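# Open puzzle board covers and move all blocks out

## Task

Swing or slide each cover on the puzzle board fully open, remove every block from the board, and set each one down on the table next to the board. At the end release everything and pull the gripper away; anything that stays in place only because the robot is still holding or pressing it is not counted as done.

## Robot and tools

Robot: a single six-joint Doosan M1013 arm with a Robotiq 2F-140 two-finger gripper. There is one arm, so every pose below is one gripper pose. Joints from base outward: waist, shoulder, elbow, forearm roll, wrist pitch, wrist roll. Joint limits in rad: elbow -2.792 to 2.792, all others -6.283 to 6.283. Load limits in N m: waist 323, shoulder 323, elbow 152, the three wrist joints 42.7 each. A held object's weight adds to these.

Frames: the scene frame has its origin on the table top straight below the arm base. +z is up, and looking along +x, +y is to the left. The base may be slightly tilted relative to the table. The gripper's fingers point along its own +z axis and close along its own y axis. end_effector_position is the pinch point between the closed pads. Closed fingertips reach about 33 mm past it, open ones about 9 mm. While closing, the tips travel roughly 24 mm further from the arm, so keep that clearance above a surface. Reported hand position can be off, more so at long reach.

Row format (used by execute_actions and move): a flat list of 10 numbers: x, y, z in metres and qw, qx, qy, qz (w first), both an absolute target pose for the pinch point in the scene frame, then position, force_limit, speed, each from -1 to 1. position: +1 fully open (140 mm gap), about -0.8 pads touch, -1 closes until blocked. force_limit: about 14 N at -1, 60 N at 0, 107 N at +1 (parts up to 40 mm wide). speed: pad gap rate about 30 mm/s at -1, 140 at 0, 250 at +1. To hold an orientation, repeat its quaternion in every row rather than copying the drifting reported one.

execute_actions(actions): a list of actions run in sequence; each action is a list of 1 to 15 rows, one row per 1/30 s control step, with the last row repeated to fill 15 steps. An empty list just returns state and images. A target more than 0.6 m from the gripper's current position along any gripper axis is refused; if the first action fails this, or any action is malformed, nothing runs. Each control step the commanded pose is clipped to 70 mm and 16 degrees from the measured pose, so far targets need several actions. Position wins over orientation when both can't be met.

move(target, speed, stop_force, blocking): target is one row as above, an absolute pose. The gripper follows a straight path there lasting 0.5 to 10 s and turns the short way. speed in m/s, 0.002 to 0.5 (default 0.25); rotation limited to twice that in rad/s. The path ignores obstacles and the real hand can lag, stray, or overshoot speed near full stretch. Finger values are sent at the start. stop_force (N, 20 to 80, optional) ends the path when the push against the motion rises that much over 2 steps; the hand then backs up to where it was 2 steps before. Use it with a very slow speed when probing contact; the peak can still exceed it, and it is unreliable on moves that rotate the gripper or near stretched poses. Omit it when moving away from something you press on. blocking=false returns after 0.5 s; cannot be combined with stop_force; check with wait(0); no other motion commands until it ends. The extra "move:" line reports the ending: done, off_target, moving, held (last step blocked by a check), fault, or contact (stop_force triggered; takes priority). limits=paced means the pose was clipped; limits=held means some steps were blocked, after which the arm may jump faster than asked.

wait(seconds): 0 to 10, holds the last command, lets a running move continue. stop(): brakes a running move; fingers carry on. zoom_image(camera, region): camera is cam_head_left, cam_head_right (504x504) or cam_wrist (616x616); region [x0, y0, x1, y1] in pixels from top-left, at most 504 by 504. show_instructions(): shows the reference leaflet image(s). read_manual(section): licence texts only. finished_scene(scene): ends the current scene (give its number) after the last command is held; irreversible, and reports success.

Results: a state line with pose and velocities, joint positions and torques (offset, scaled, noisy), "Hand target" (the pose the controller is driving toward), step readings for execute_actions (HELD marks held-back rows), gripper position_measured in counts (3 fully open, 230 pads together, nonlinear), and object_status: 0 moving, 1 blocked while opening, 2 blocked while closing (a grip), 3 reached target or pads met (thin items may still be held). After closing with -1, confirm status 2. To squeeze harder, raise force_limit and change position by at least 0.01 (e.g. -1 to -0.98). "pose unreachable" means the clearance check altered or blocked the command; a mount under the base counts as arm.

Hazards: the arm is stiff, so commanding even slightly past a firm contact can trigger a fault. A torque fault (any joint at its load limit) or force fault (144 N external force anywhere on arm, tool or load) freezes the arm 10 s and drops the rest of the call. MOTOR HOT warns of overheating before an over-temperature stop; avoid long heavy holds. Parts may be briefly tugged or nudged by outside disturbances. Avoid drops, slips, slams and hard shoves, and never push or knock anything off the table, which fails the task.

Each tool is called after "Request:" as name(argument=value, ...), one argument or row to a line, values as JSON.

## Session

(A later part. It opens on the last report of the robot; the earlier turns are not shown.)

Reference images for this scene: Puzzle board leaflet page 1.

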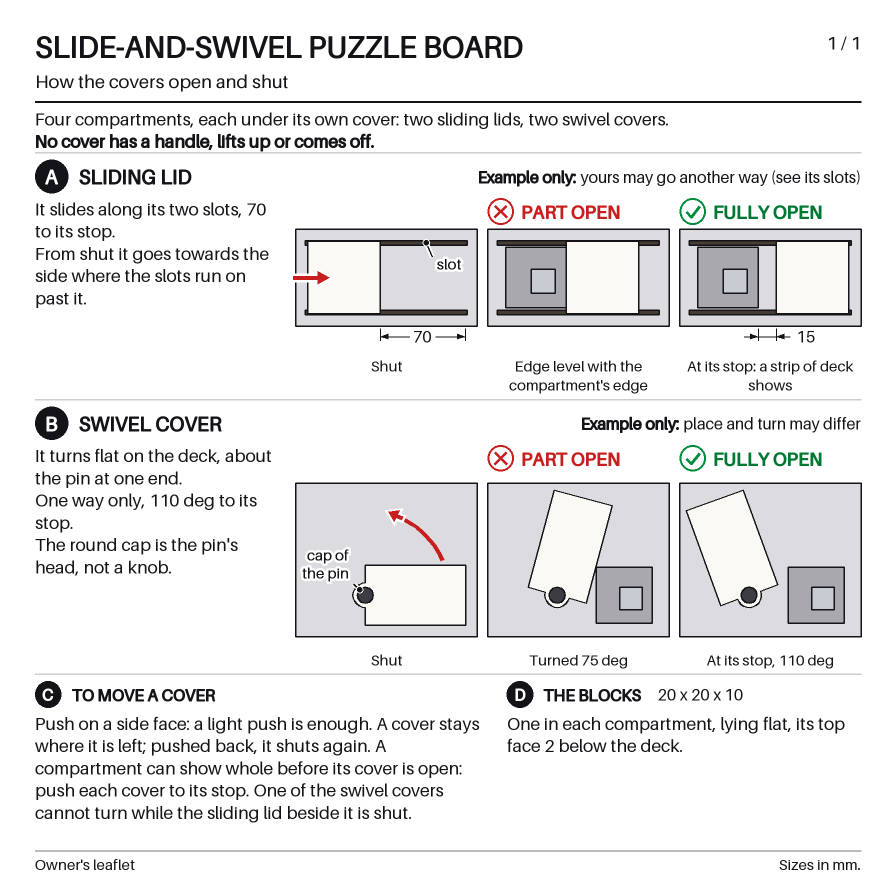

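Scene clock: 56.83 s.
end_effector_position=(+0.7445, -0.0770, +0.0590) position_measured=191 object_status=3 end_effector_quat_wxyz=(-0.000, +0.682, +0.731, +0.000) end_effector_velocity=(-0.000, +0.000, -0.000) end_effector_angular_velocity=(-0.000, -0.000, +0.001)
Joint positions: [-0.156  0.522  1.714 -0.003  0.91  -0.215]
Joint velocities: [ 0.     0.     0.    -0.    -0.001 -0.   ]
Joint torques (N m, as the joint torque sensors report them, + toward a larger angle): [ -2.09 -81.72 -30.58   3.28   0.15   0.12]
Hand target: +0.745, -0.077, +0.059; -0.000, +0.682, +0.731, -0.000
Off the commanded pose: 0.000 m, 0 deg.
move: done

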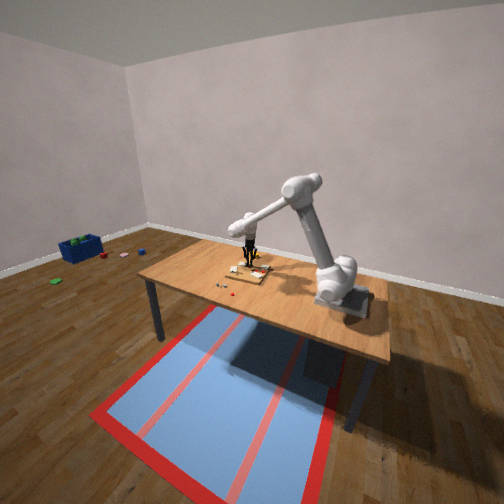

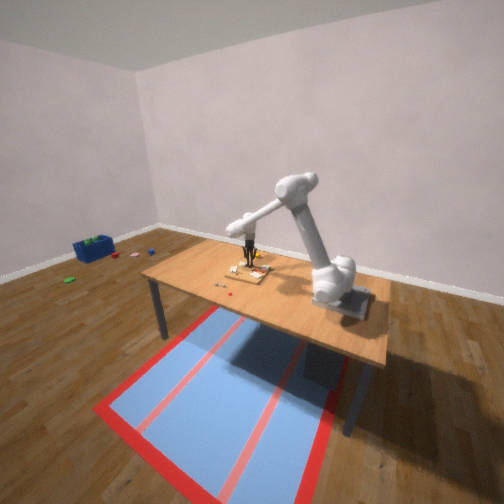

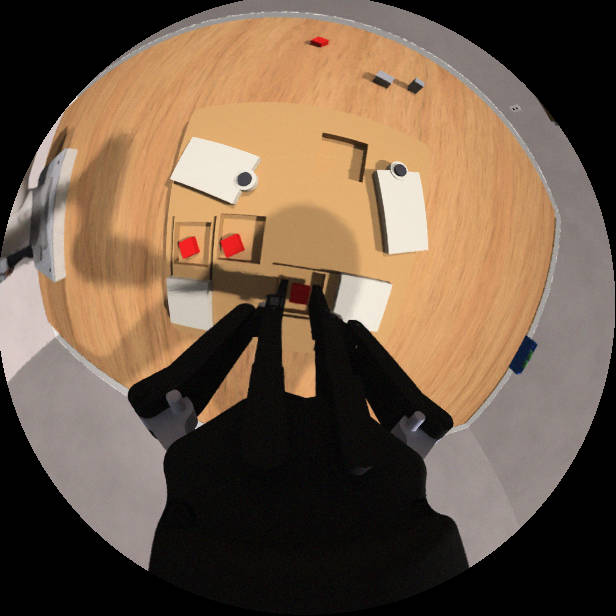

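Request:
move(
  target=[0.745,-0.077,0.047,0,0.682,0.731,0,-0.49,0,0],
  speed=0.006,
  stop_force=20,
)

Request:
move(
  target=[0.745,-0.077,0.047,0,0.682,0.731,0,-1,0,-0.5],
  speed=0.003,
  stop_force=20,
)

Request:
move(
  target=[0.745,-0.077,0.085,0,0.682,0.731,0,-1,0,-0.5],
  speed=0.08,
)

Request:
move(
  target=[0.49,-0.11,0.085,0,0.682,0.731,0,-1,0,-0.5],
)

Request:
move(
  target=[0.49,-0.11,0.036,0,0.682,0.731,0,-1,0,-0.5],
  speed=0.04,
)

Scene clock: 59.27 s.
end_effector_position=(+0.7450, -0.0770, +0.0470) position_measured=191 object_status=3 end_effector_quat_wxyz=(-0.000, +0.682, +0.731, -0.000) end_effector_velocity=(+0.000, -0.000, +0.000) end_effector_angular_velocity=(+0.000, -0.000, +0.002)
Joint positions: [-0.156  0.535  1.719 -0.003  0.891 -0.215]
Joint velocities: [-0.     0.    -0.     0.     0.    -0.002]
Joint torques (N m, as the joint torque sensors report them, + toward a larger angle): [ -3.1  -82.49 -30.39   3.73   0.2    0.23]
Hand target: +0.745, -0.077, +0.047; +0.000, +0.682, +0.731, -0.000
Off the commanded pose: 0.000 m, 0 deg.
move: done

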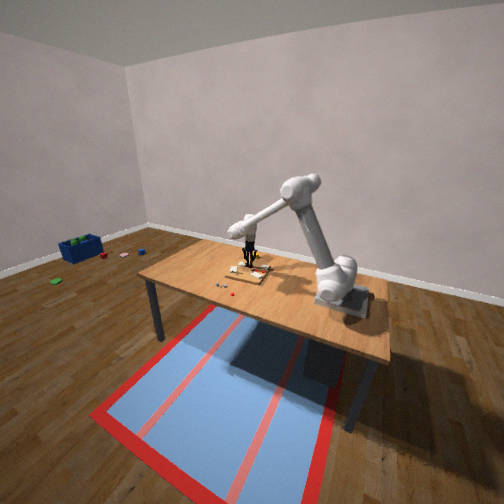

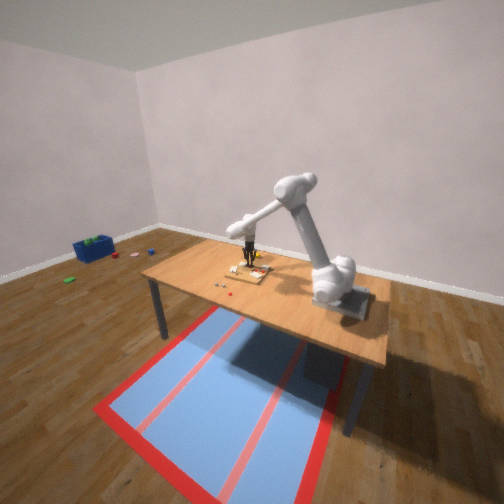

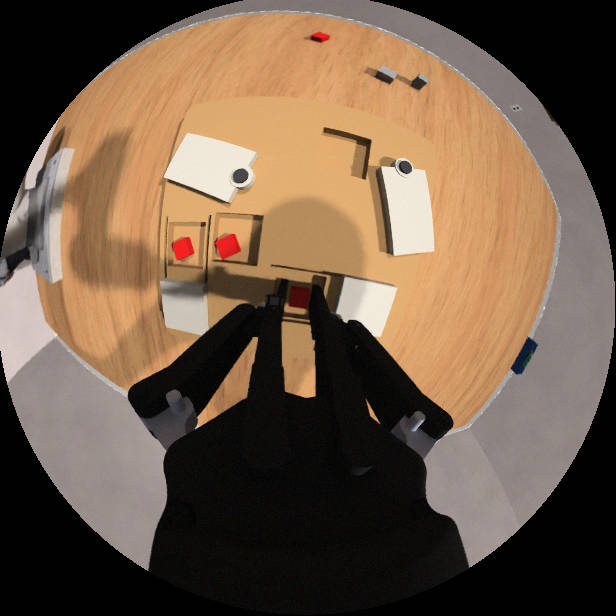

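Scene clock: 59.97 s.
end_effector_position=(+0.7450, -0.0770, +0.0470) position_measured=206 object_status=2 end_effector_quat_wxyz=(-0.000, +0.682, +0.731, -0.000) end_effector_velocity=(-0.001, +0.001, -0.000) end_effector_angular_velocity=(+0.000, +0.002, +0.001)
Joint positions: [-0.156  0.535  1.719 -0.003  0.891 -0.215]
Joint velocities: [ 0.001  0.     0.001 -0.     0.001 -0.   ]
Joint torques (N m, as the joint torque sensors report them, + toward a larger angle): [  1.65 -72.97 -27.58   3.67  -0.83   0.22]
Hand target: +0.745, -0.077, +0.047; +0.000, +0.682, +0.731, +0.000
Off the commanded pose: 0.000 m, 0 deg.
move: done

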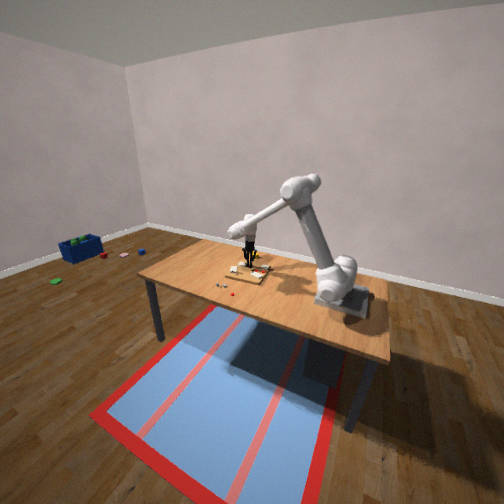

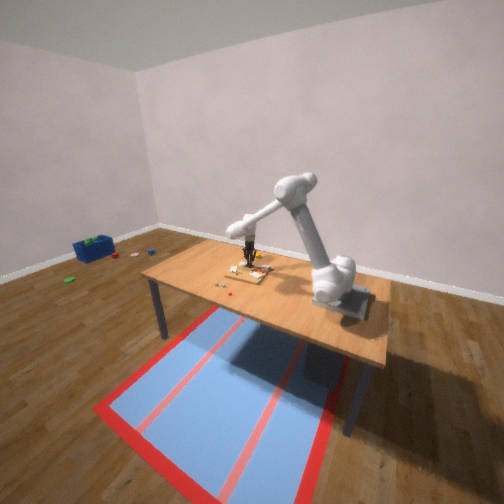

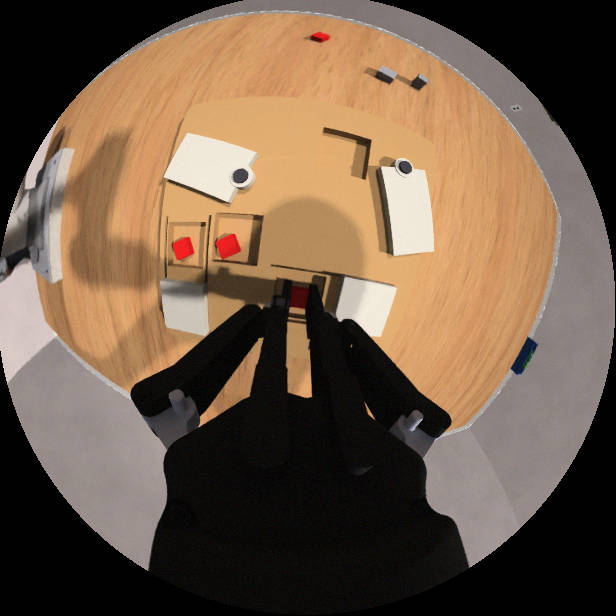

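Scene clock: 60.73 s.
end_effector_position=(+0.7450, -0.0770, +0.0851) position_measured=206 object_status=2 end_effector_quat_wxyz=(+0.000, +0.682, +0.731, +0.000) end_effector_velocity=(-0.000, +0.000, -0.000) end_effector_angular_velocity=(-0.000, +0.001, +0.002)
Joint positions: [-0.156  0.498  1.697 -0.003  0.951 -0.215]
Joint velocities: [ 0.     0.     0.    -0.     0.    -0.001]
Joint torques (N m, as the joint torque sensors report them, + toward a larger angle): [ -1.97 -80.01 -32.05   3.73   0.09   0.44]
Hand target: +0.745, -0.077, +0.085; -0.000, +0.682, +0.731, +0.000
Off the commanded pose: 0.000 m, 0 deg.
move: done

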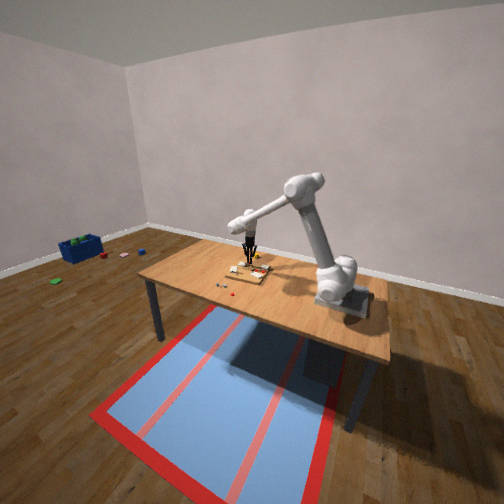

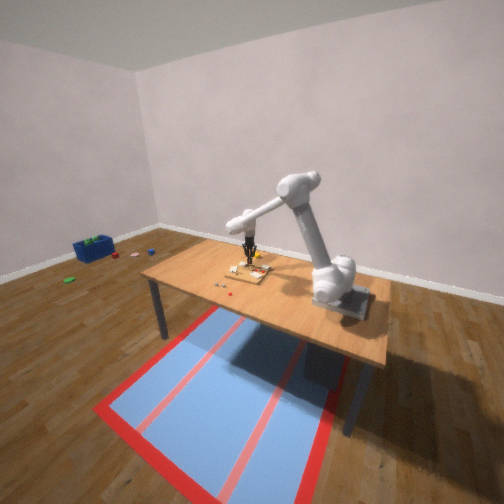

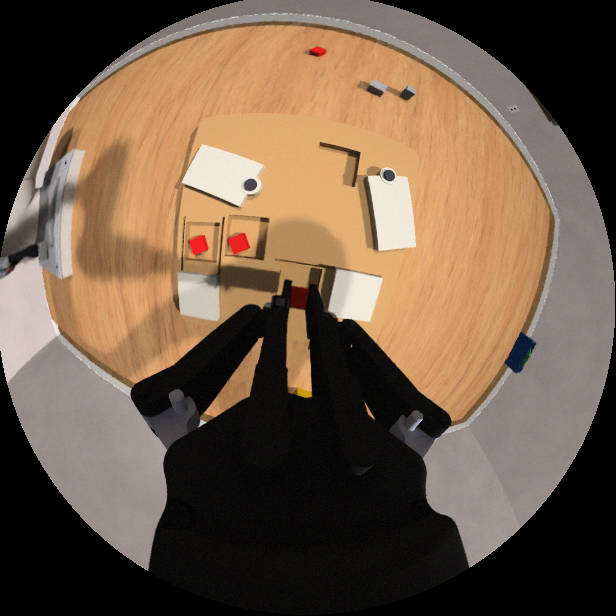

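Scene clock: 62.10 s.
end_effector_position=(+0.4901, -0.1102, +0.0852) position_measured=206 object_status=2 end_effector_quat_wxyz=(-0.000, +0.682, +0.731, +0.000) end_effector_velocity=(+0.000, +0.001, +0.001) end_effector_angular_velocity=(+0.000, -0.000, +0.002)
Joint positions: [-0.296  0.168  2.179 -0.004  0.798 -0.354]
Joint velocities: [ 0.002 -0.001 -0.     0.     0.001 -0.001]
Joint torques (N m, as the joint torque sensors report them, + toward a larger angle): [ -3.   -42.27 -28.04   3.29   0.21  -0.04]
Hand target: +0.490, -0.110, +0.085; -0.000, +0.682, +0.731, +0.000
Off the commanded pose: 0.000 m, 0 deg.
move: done

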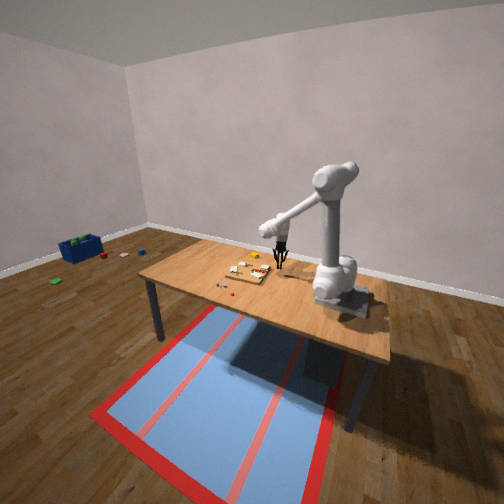

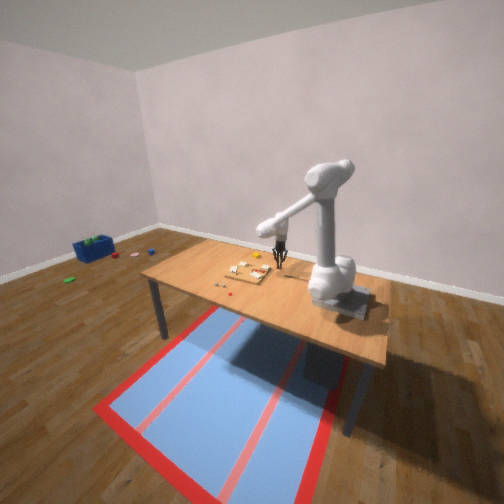

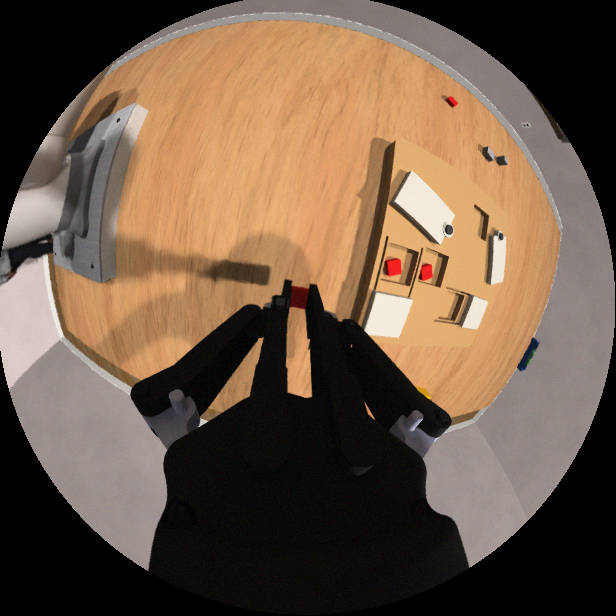

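Scene clock: 63.57 s.
end_effector_position=(+0.4900, -0.1100, +0.0360) position_measured=206 object_status=2 end_effector_quat_wxyz=(+0.000, +0.682, +0.731, -0.000) end_effector_velocity=(-0.000, -0.000, -0.000) end_effector_angular_velocity=(+0.000, +0.001, +0.000)
Joint positions: [-0.296  0.24   2.214 -0.005  0.692 -0.353]
Joint velocities: [-0.  0.  0. -0.  0. -0.]
Joint torques (N m, as the joint torque sensors report them, + toward a larger angle): [ -1.2  -48.89 -24.44   2.83   0.02  -0.05]
Hand target: +0.490, -0.110, +0.036; +0.000, +0.682, +0.731, -0.000
Off the commanded pose: 0.000 m, 0 deg.
move: done

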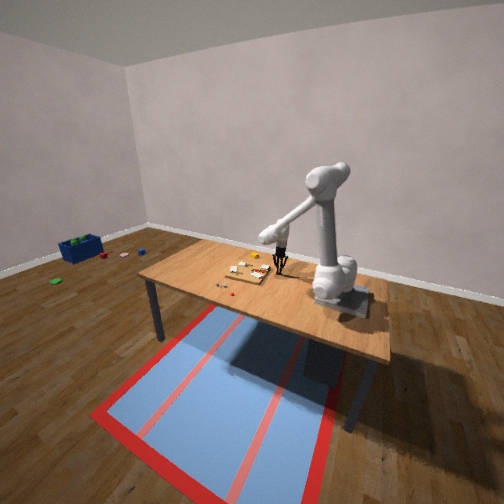

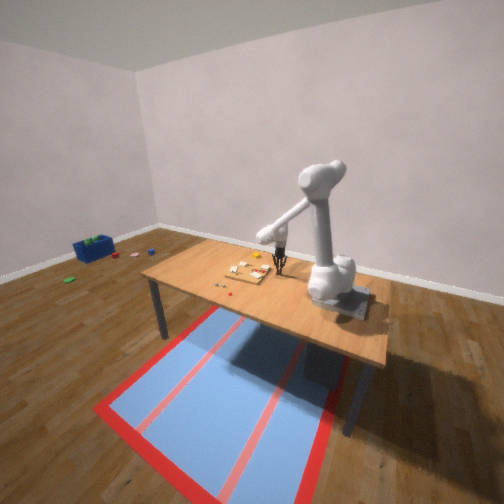

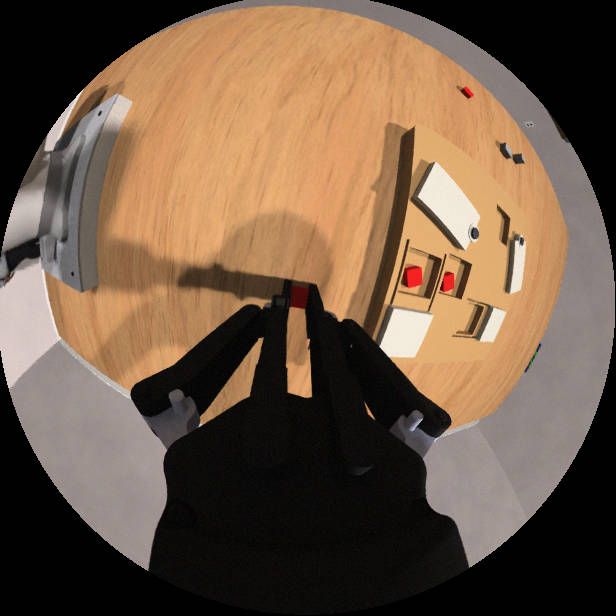

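Near block, yaw 115°.

Request:
move(
  target=[0.49,-0.11,0.036,0,0.682,0.731,0,-0.45,0,0],
)

Request:
move(
  target=[0.49,-0.11,0.085,0,0.682,0.731,0,-0.45,0,0],
)

Request:
move(
  target=[0.604,-0.052,0.075,0,0.537,0.843,0,-0.45,0,0],
)

Request:
move(
  target=[0.604,-0.052,0.062,0,0.537,0.843,0,-0.45,0,0],
  speed=0.03,
)

Request:
zoom_image(
  camera="cam_wrist",
  region=[220,200,380,360],
)

Scene clock: 64.47 s.
end_effector_position=(+0.4900, -0.1100, +0.0360) position_measured=186 object_status=3 end_effector_quat_wxyz=(-0.000, +0.682, +0.731, -0.000) end_effector_velocity=(+0.001, -0.000, +0.000) end_effector_angular_velocity=(-0.000, -0.001, -0.001)
Joint positions: [-0.296  0.24   2.214 -0.005  0.692 -0.353]
Joint velocities: [-0.001 -0.    -0.001  0.     0.     0.001]
Joint torques (N m, as the joint torque sensors report them, + toward a larger angle): [ -2.93 -48.77 -24.29   3.14   0.1    0.28]
Hand target: +0.490, -0.110, +0.036; +0.000, +0.682, +0.731, -0.000
Off the commanded pose: 0.000 m, 0 deg.
move: done

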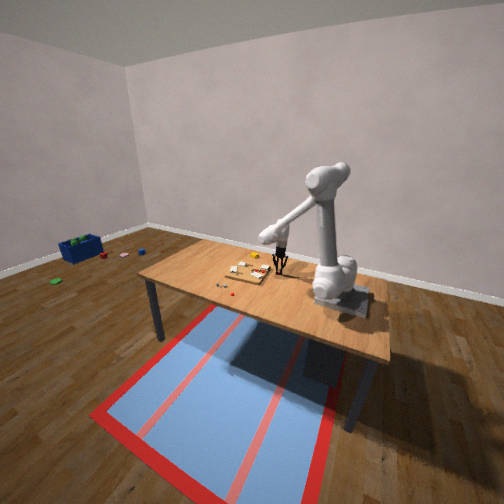

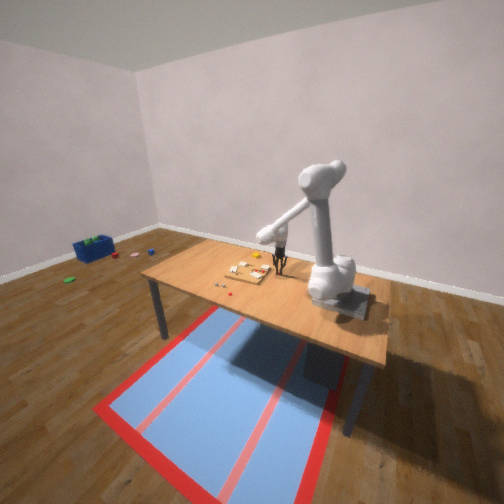

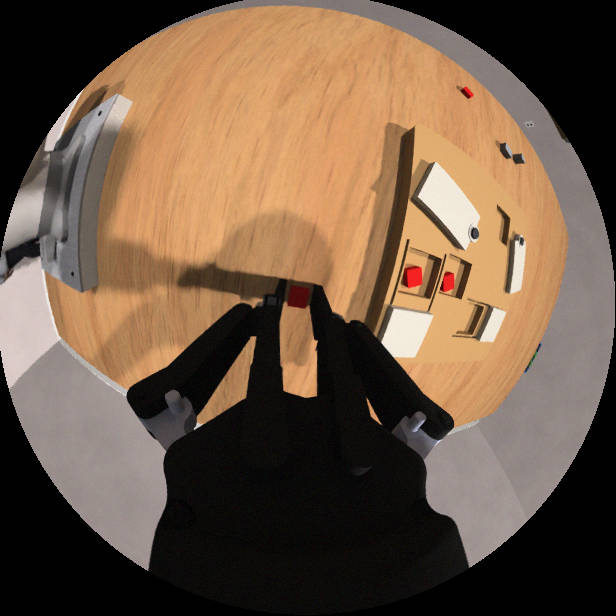

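Scene clock: 65.17 s.
end_effector_position=(+0.4900, -0.1100, +0.0850) position_measured=186 object_status=3 end_effector_quat_wxyz=(-0.000, +0.682, +0.731, -0.000) end_effector_velocity=(+0.000, -0.000, +0.000) end_effector_angular_velocity=(-0.000, -0.001, -0.002)
Joint positions: [-0.295  0.168  2.179 -0.004  0.798 -0.353]
Joint velocities: [-0.    -0.    -0.     0.     0.     0.001]
Joint torques (N m, as the joint torque sensors report them, + toward a larger angle): [ -1.51 -45.34 -27.67   3.42   0.07   0.21]
Hand target: +0.490, -0.110, +0.085; -0.000, +0.682, +0.731, +0.000
Off the commanded pose: 0.000 m, 0 deg.
move: done

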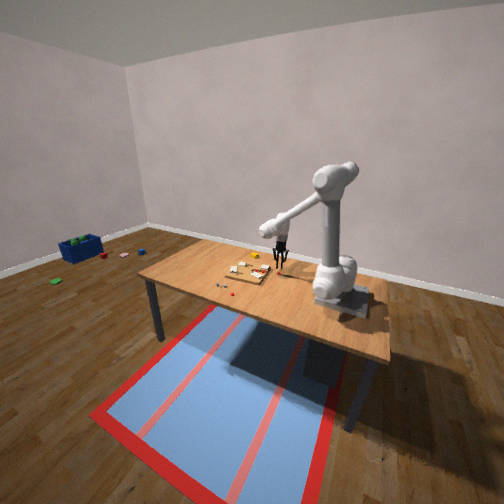

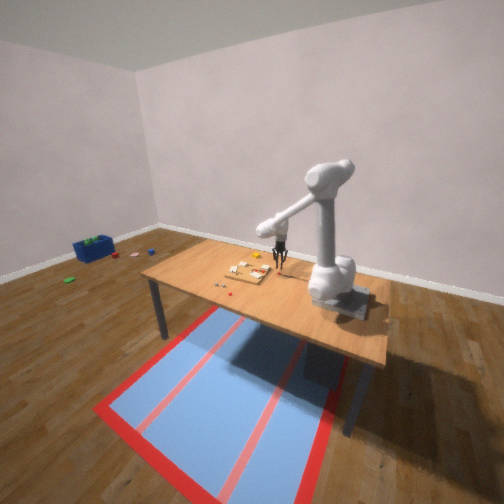

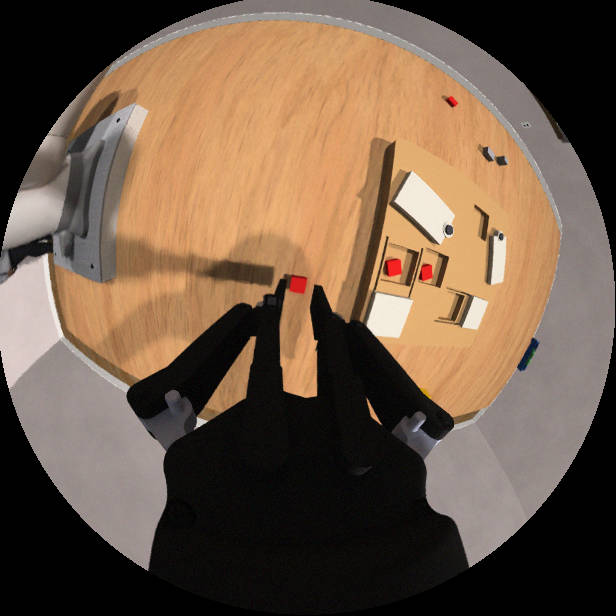

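Scene clock: 66.27 s.
end_effector_position=(+0.6039, -0.0519, +0.0749) position_measured=186 object_status=3 end_effector_quat_wxyz=(+0.000, +0.537, +0.843, -0.000) end_effector_velocity=(+0.001, +0.001, -0.000) end_effector_angular_velocity=(+0.000, -0.001, +0.002)
Joint positions: [-0.149  0.322  1.995 -0.004  0.829 -0.575]
Joint velocities: [ 0.001  0.    -0.001  0.    -0.    -0.001]
Joint torques (N m, as the joint torque sensors report them, + toward a larger angle): [ -0.54 -61.16 -29.06   3.33   0.18   0.09]
Hand target: +0.604, -0.052, +0.075; +0.000, +0.537, +0.843, -0.000
Off the commanded pose: 0.000 m, 0 deg.
move: done

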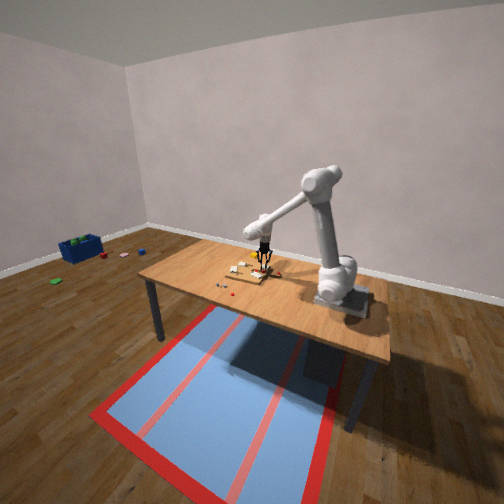

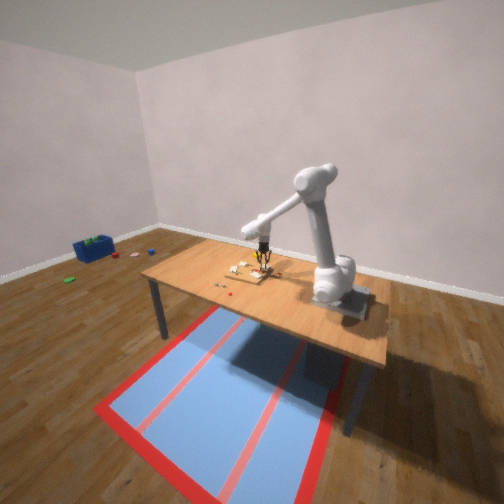

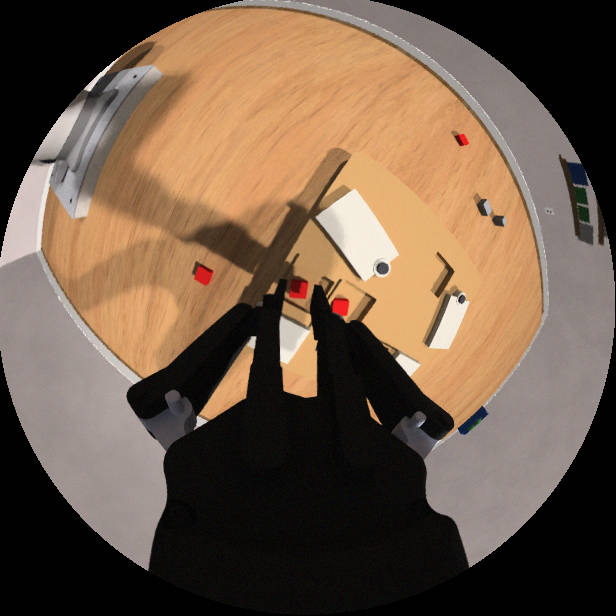

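Scene clock: 66.97 s.
end_effector_position=(+0.6040, -0.0520, +0.0620) position_measured=186 object_status=3 end_effector_quat_wxyz=(-0.000, +0.537, +0.843, -0.000) end_effector_velocity=(-0.000, +0.001, -0.000) end_effector_angular_velocity=(-0.000, -0.000, -0.001)
Joint positions: [-0.149  0.338  2.003 -0.004  0.805 -0.575]
Joint velocities: [ 0.001 -0.     0.    -0.    -0.     0.002]
Joint torques (N m, as the joint torque sensors report them, + toward a larger angle): [ -1.65 -61.3  -27.12   3.22   0.25   0.16]
Hand target: +0.604, -0.052, +0.062; +0.000, +0.537, +0.843, -0.000
Off the commanded pose: 0.000 m, 0 deg.
move: done

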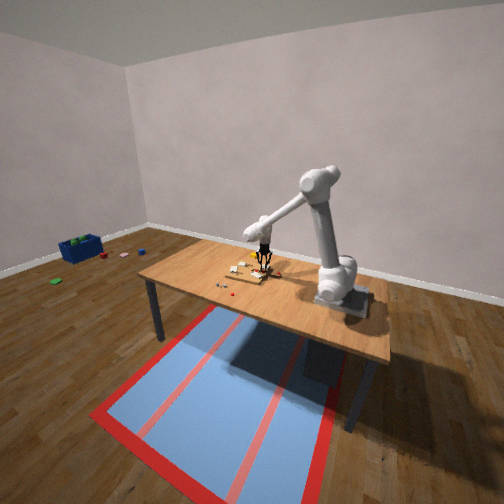

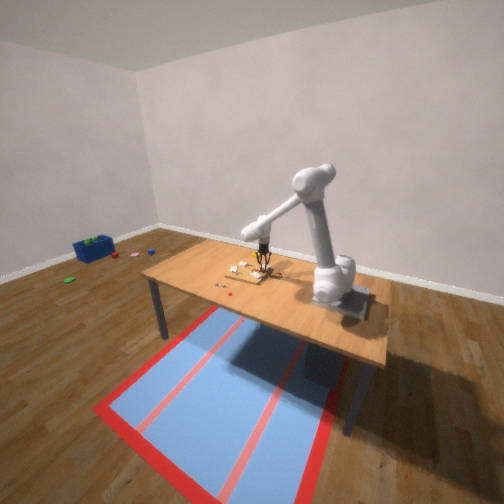

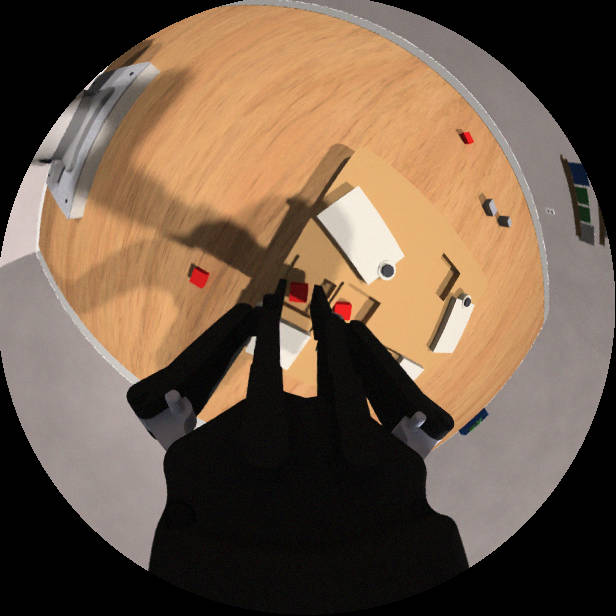

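Region (220, 200, 380, 360) of cam_wrist's 616x616 image, scaled by 3.150, with more detail than that image has.

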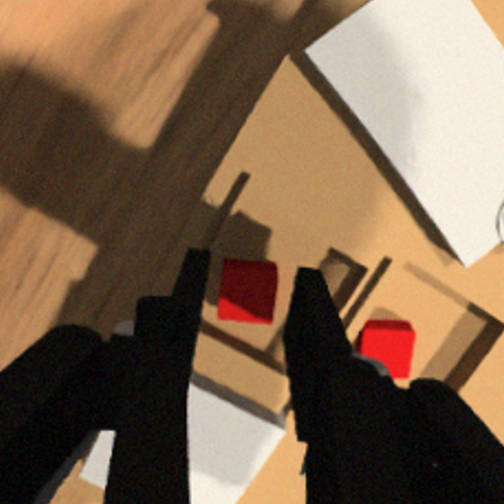

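Centred. Drag +7 x, +4 y.

Request:
move(
  target=[0.604,-0.051,0.058,0,0.537,0.843,0,-1,0,0],
  speed=0.02,
)

Request:
move(
  target=[0.604,-0.051,0.0548,0,0.537,0.843,0,-1,0,0],
  speed=0.003,
  stop_force=20,
)

Request:
move(
  target=[0.611,-0.047,0.0548,0,0.682,0.731,0,-1,0,0],
  speed=0.1,
)

Request:
move(
  target=[0.611,-0.047,0.059,0,0.682,0.731,0,-1,0,0],
)

Request:
move(
  target=[0.611,-0.047,0.059,0,0.682,0.731,0,-0.49,0,0],
)

Request:
zoom_image(
  camera="cam_wrist",
  region=[220,200,380,360],
)

Scene clock: 67.93 s.
end_effector_position=(+0.6040, -0.0510, +0.0580) position_measured=233 object_status=3 end_effector_quat_wxyz=(-0.000, +0.537, +0.843, +0.000) end_effector_velocity=(-0.001, +0.001, -0.001) end_effector_angular_velocity=(+0.000, +0.002, +0.000)
Joint positions: [-0.148  0.343  2.006 -0.004  0.797 -0.574]
Joint velocities: [ 0.002 -0.     0.001 -0.     0.     0.002]
Joint torques (N m, as the joint torque sensors report them, + toward a larger angle): [ -0.59 -61.89 -27.9    3.17   0.26  -0.19]
Hand target: +0.604, -0.051, +0.058; +0.000, +0.537, +0.843, -0.000
Off the commanded pose: 0.000 m, 0 deg.
move: done

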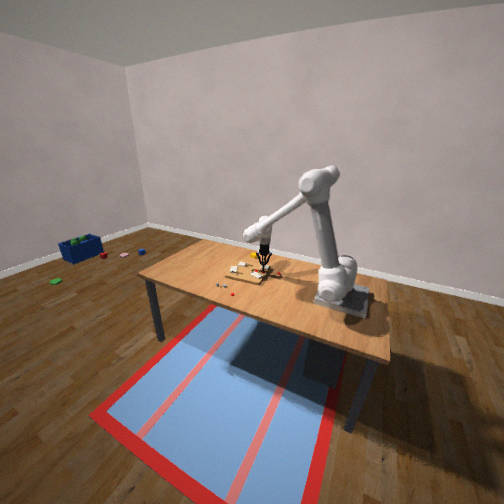

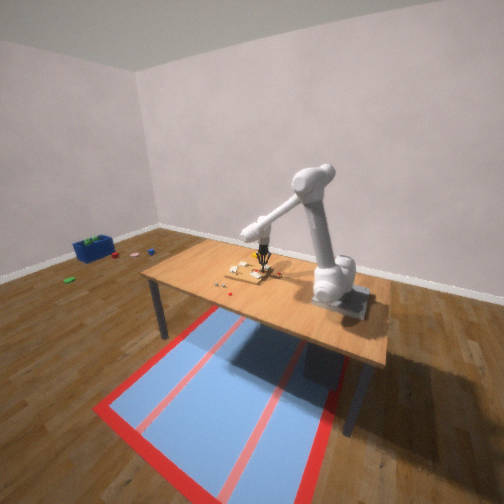

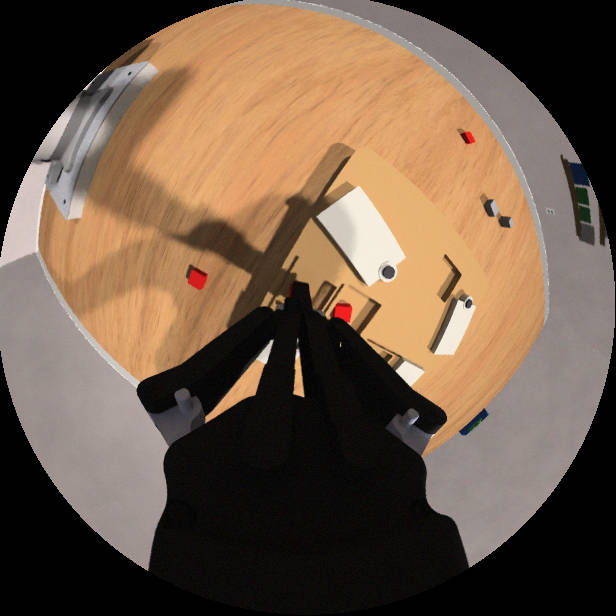

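Scene clock: 69.20 s.
end_effector_position=(+0.6040, -0.0510, +0.0548) position_measured=233 object_status=3 end_effector_quat_wxyz=(+0.000, +0.537, +0.843, +0.000) end_effector_velocity=(+0.001, -0.001, +0.000) end_effector_angular_velocity=(-0.000, -0.001, -0.001)
Joint positions: [-0.148  0.347  2.008 -0.004  0.791 -0.574]
Joint velocities: [-0.001  0.    -0.001  0.     0.     0.   ]
Joint torques (N m, as the joint torque sensors report them, + toward a larger angle): [  0.59 -55.88 -23.91   3.24  -0.25   0.22]
Hand target: +0.604, -0.051, +0.055; +0.000, +0.537, +0.843, -0.000
Off the commanded pose: 0.000 m, 0 deg.
move: done

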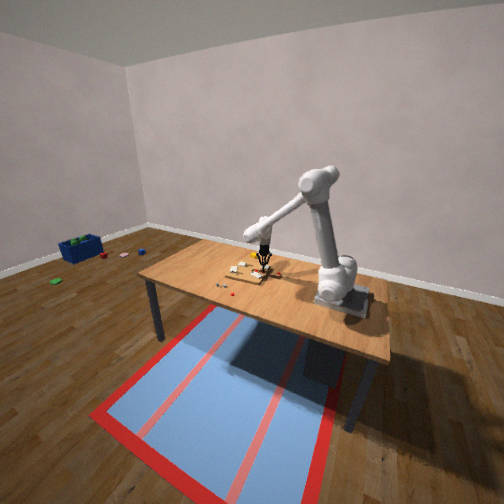

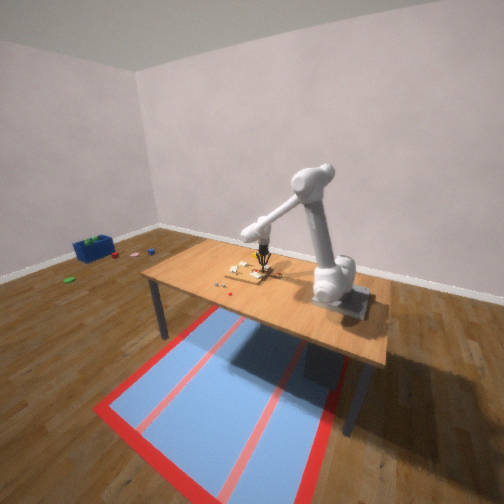

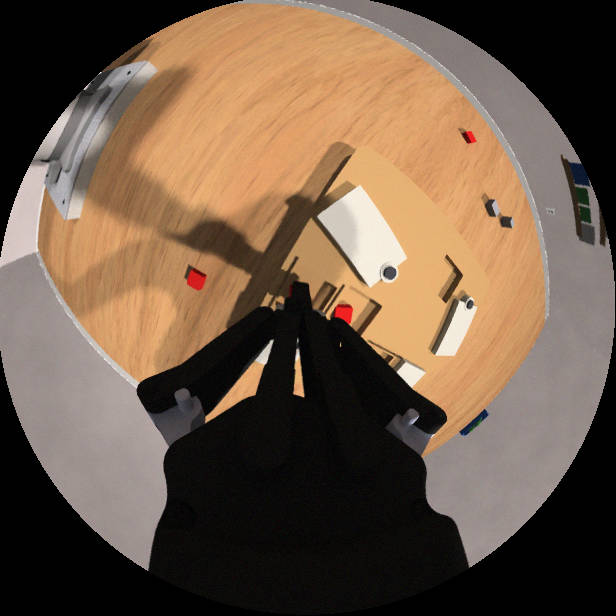

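Scene clock: 71.30 s.
end_effector_position=(+0.6110, -0.0469, +0.0548) position_measured=233 object_status=3 end_effector_quat_wxyz=(-0.000, +0.682, +0.731, +0.000) end_effector_velocity=(+0.000, -0.000, +0.000) end_effector_angular_velocity=(-0.000, -0.000, -0.001)
Joint positions: [-0.14   0.355  1.995 -0.003  0.796 -0.198]
Joint velocities: [-0.    -0.    -0.    -0.    -0.     0.001]
Joint torques (N m, as the joint torque sensors report them, + toward a larger angle): [  0.69 -53.84 -26.25   4.05  -1.66  -0.34]
Hand target: +0.611, -0.047, +0.055; +0.000, +0.682, +0.731, -0.000
Off the commanded pose: 0.000 m, 0 deg.
move: done

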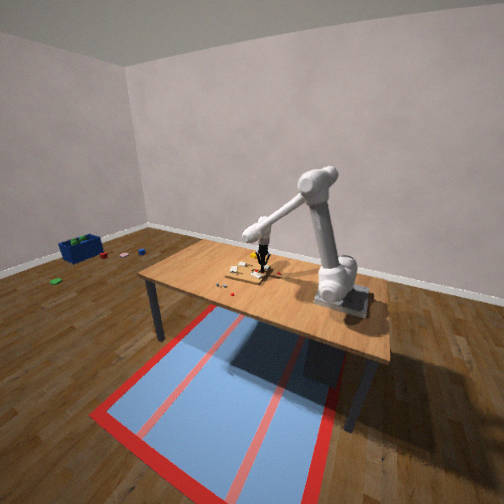

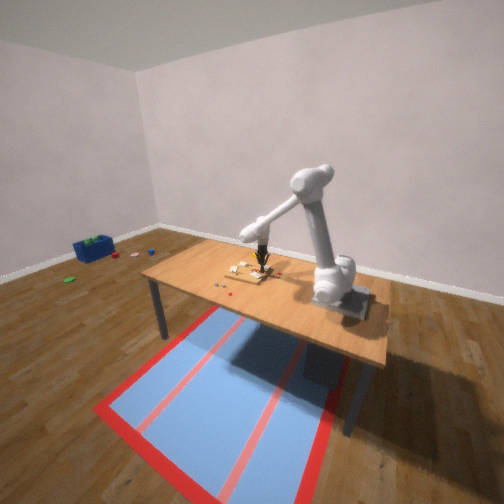

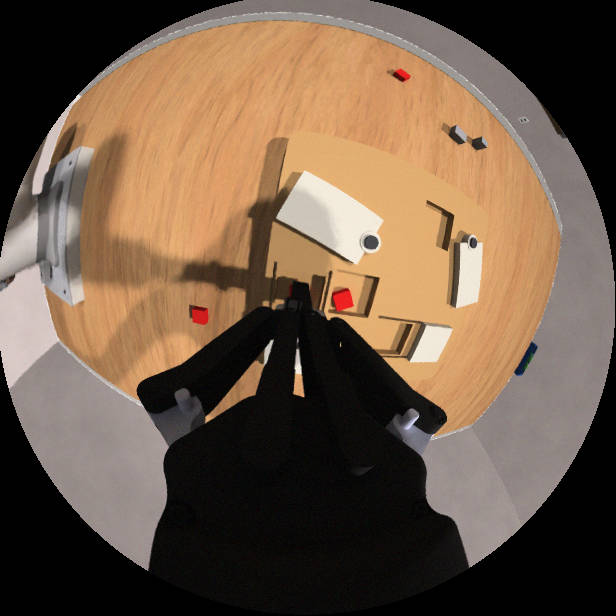

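Scene clock: 72.00 s.
end_effector_position=(+0.6110, -0.0470, +0.0590) position_measured=233 object_status=3 end_effector_quat_wxyz=(-0.000, +0.682, +0.731, -0.000) end_effector_velocity=(+0.001, -0.001, +0.000) end_effector_angular_velocity=(+0.000, -0.001, -0.002)
Joint positions: [-0.14   0.35   1.992 -0.004  0.804 -0.198]
Joint velocities: [-0.001 -0.    -0.001  0.    -0.     0.001]
Joint torques (N m, as the joint torque sensors report them, + toward a larger angle): [ -1.86 -62.45 -27.75   3.11   0.03   0.  ]
Hand target: +0.611, -0.047, +0.059; -0.000, +0.682, +0.731, +0.000
Off the commanded pose: 0.000 m, 0 deg.
move: done

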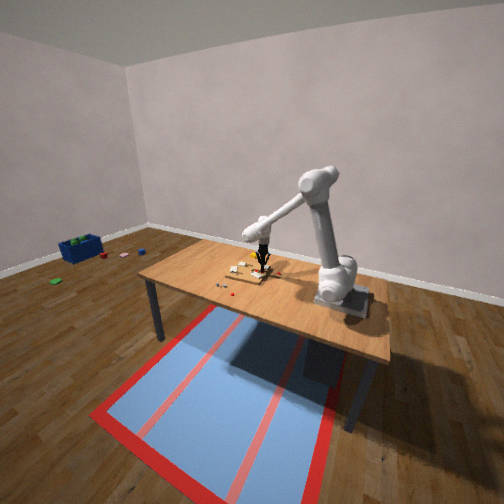

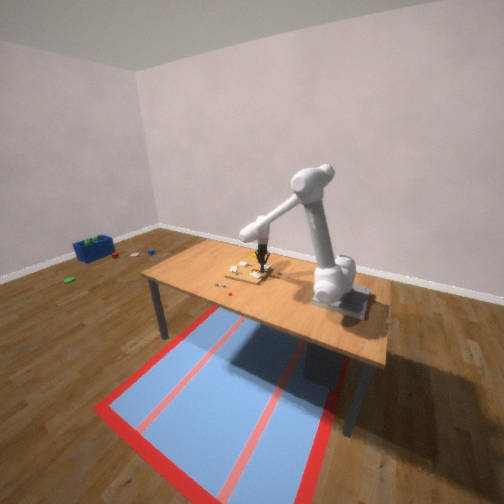

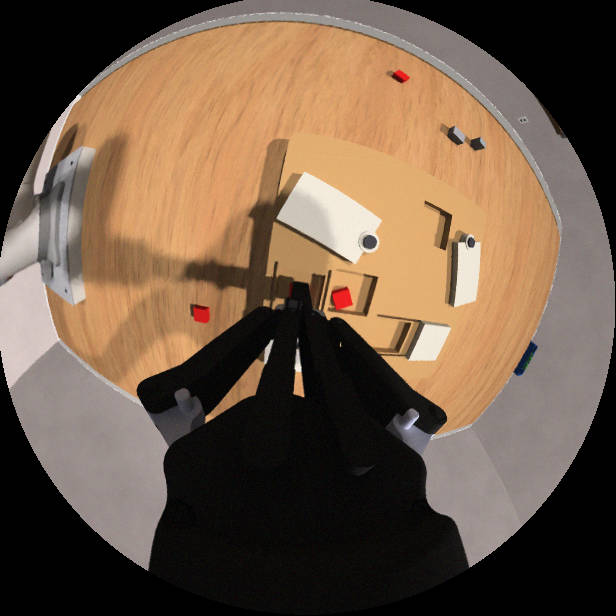

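Scene clock: 72.70 s.
end_effector_position=(+0.6110, -0.0470, +0.0590) position_measured=191 object_status=3 end_effector_quat_wxyz=(+0.000, +0.682, +0.731, -0.000) end_effector_velocity=(-0.000, +0.000, -0.000) end_effector_angular_velocity=(+0.000, +0.001, +0.001)
Joint positions: [-0.14   0.35   1.992 -0.004  0.804 -0.198]
Joint velocities: [ 0.     0.     0.    -0.     0.001 -0.001]
Joint torques (N m, as the joint torque sensors report them, + toward a larger angle): [ -0.61 -62.46 -27.9    3.06   0.26   0.33]
Hand target: +0.611, -0.047, +0.059; +0.000, +0.682, +0.731, -0.000
Off the commanded pose: 0.000 m, 0 deg.
move: done

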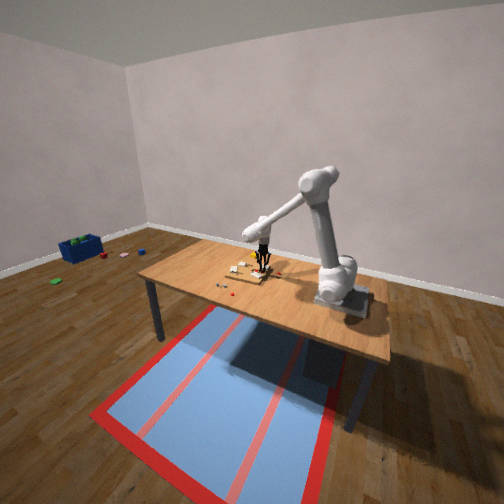

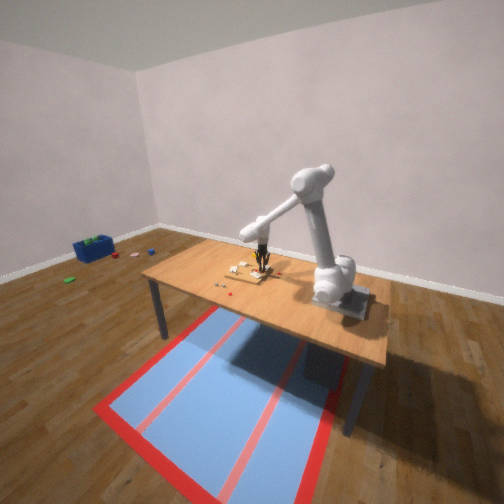

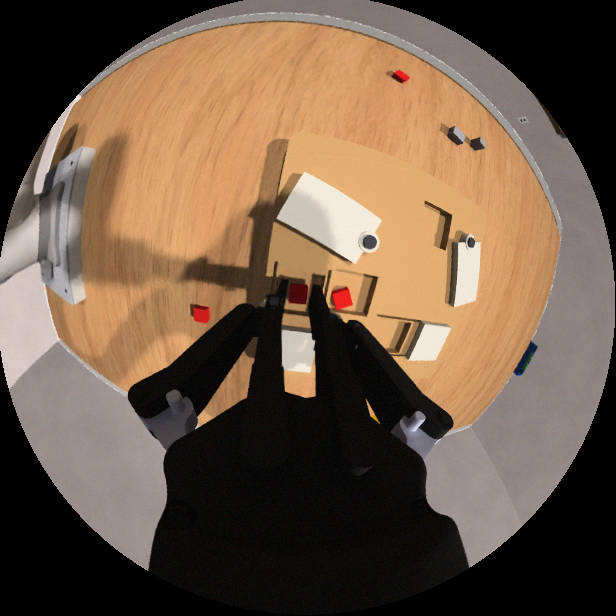

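Region (220, 200, 380, 360) of cam_wrist's 616x616 image, scaled by 3.150, with more detail than that image has.

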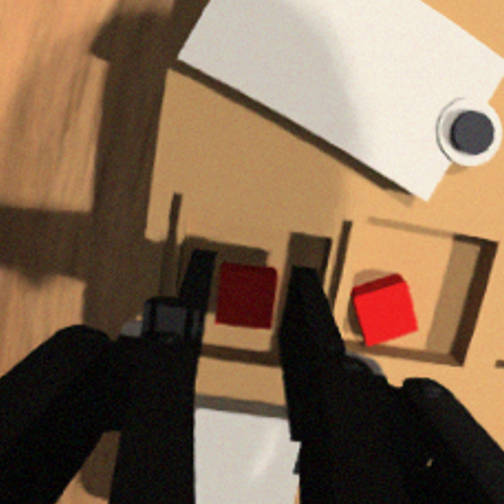

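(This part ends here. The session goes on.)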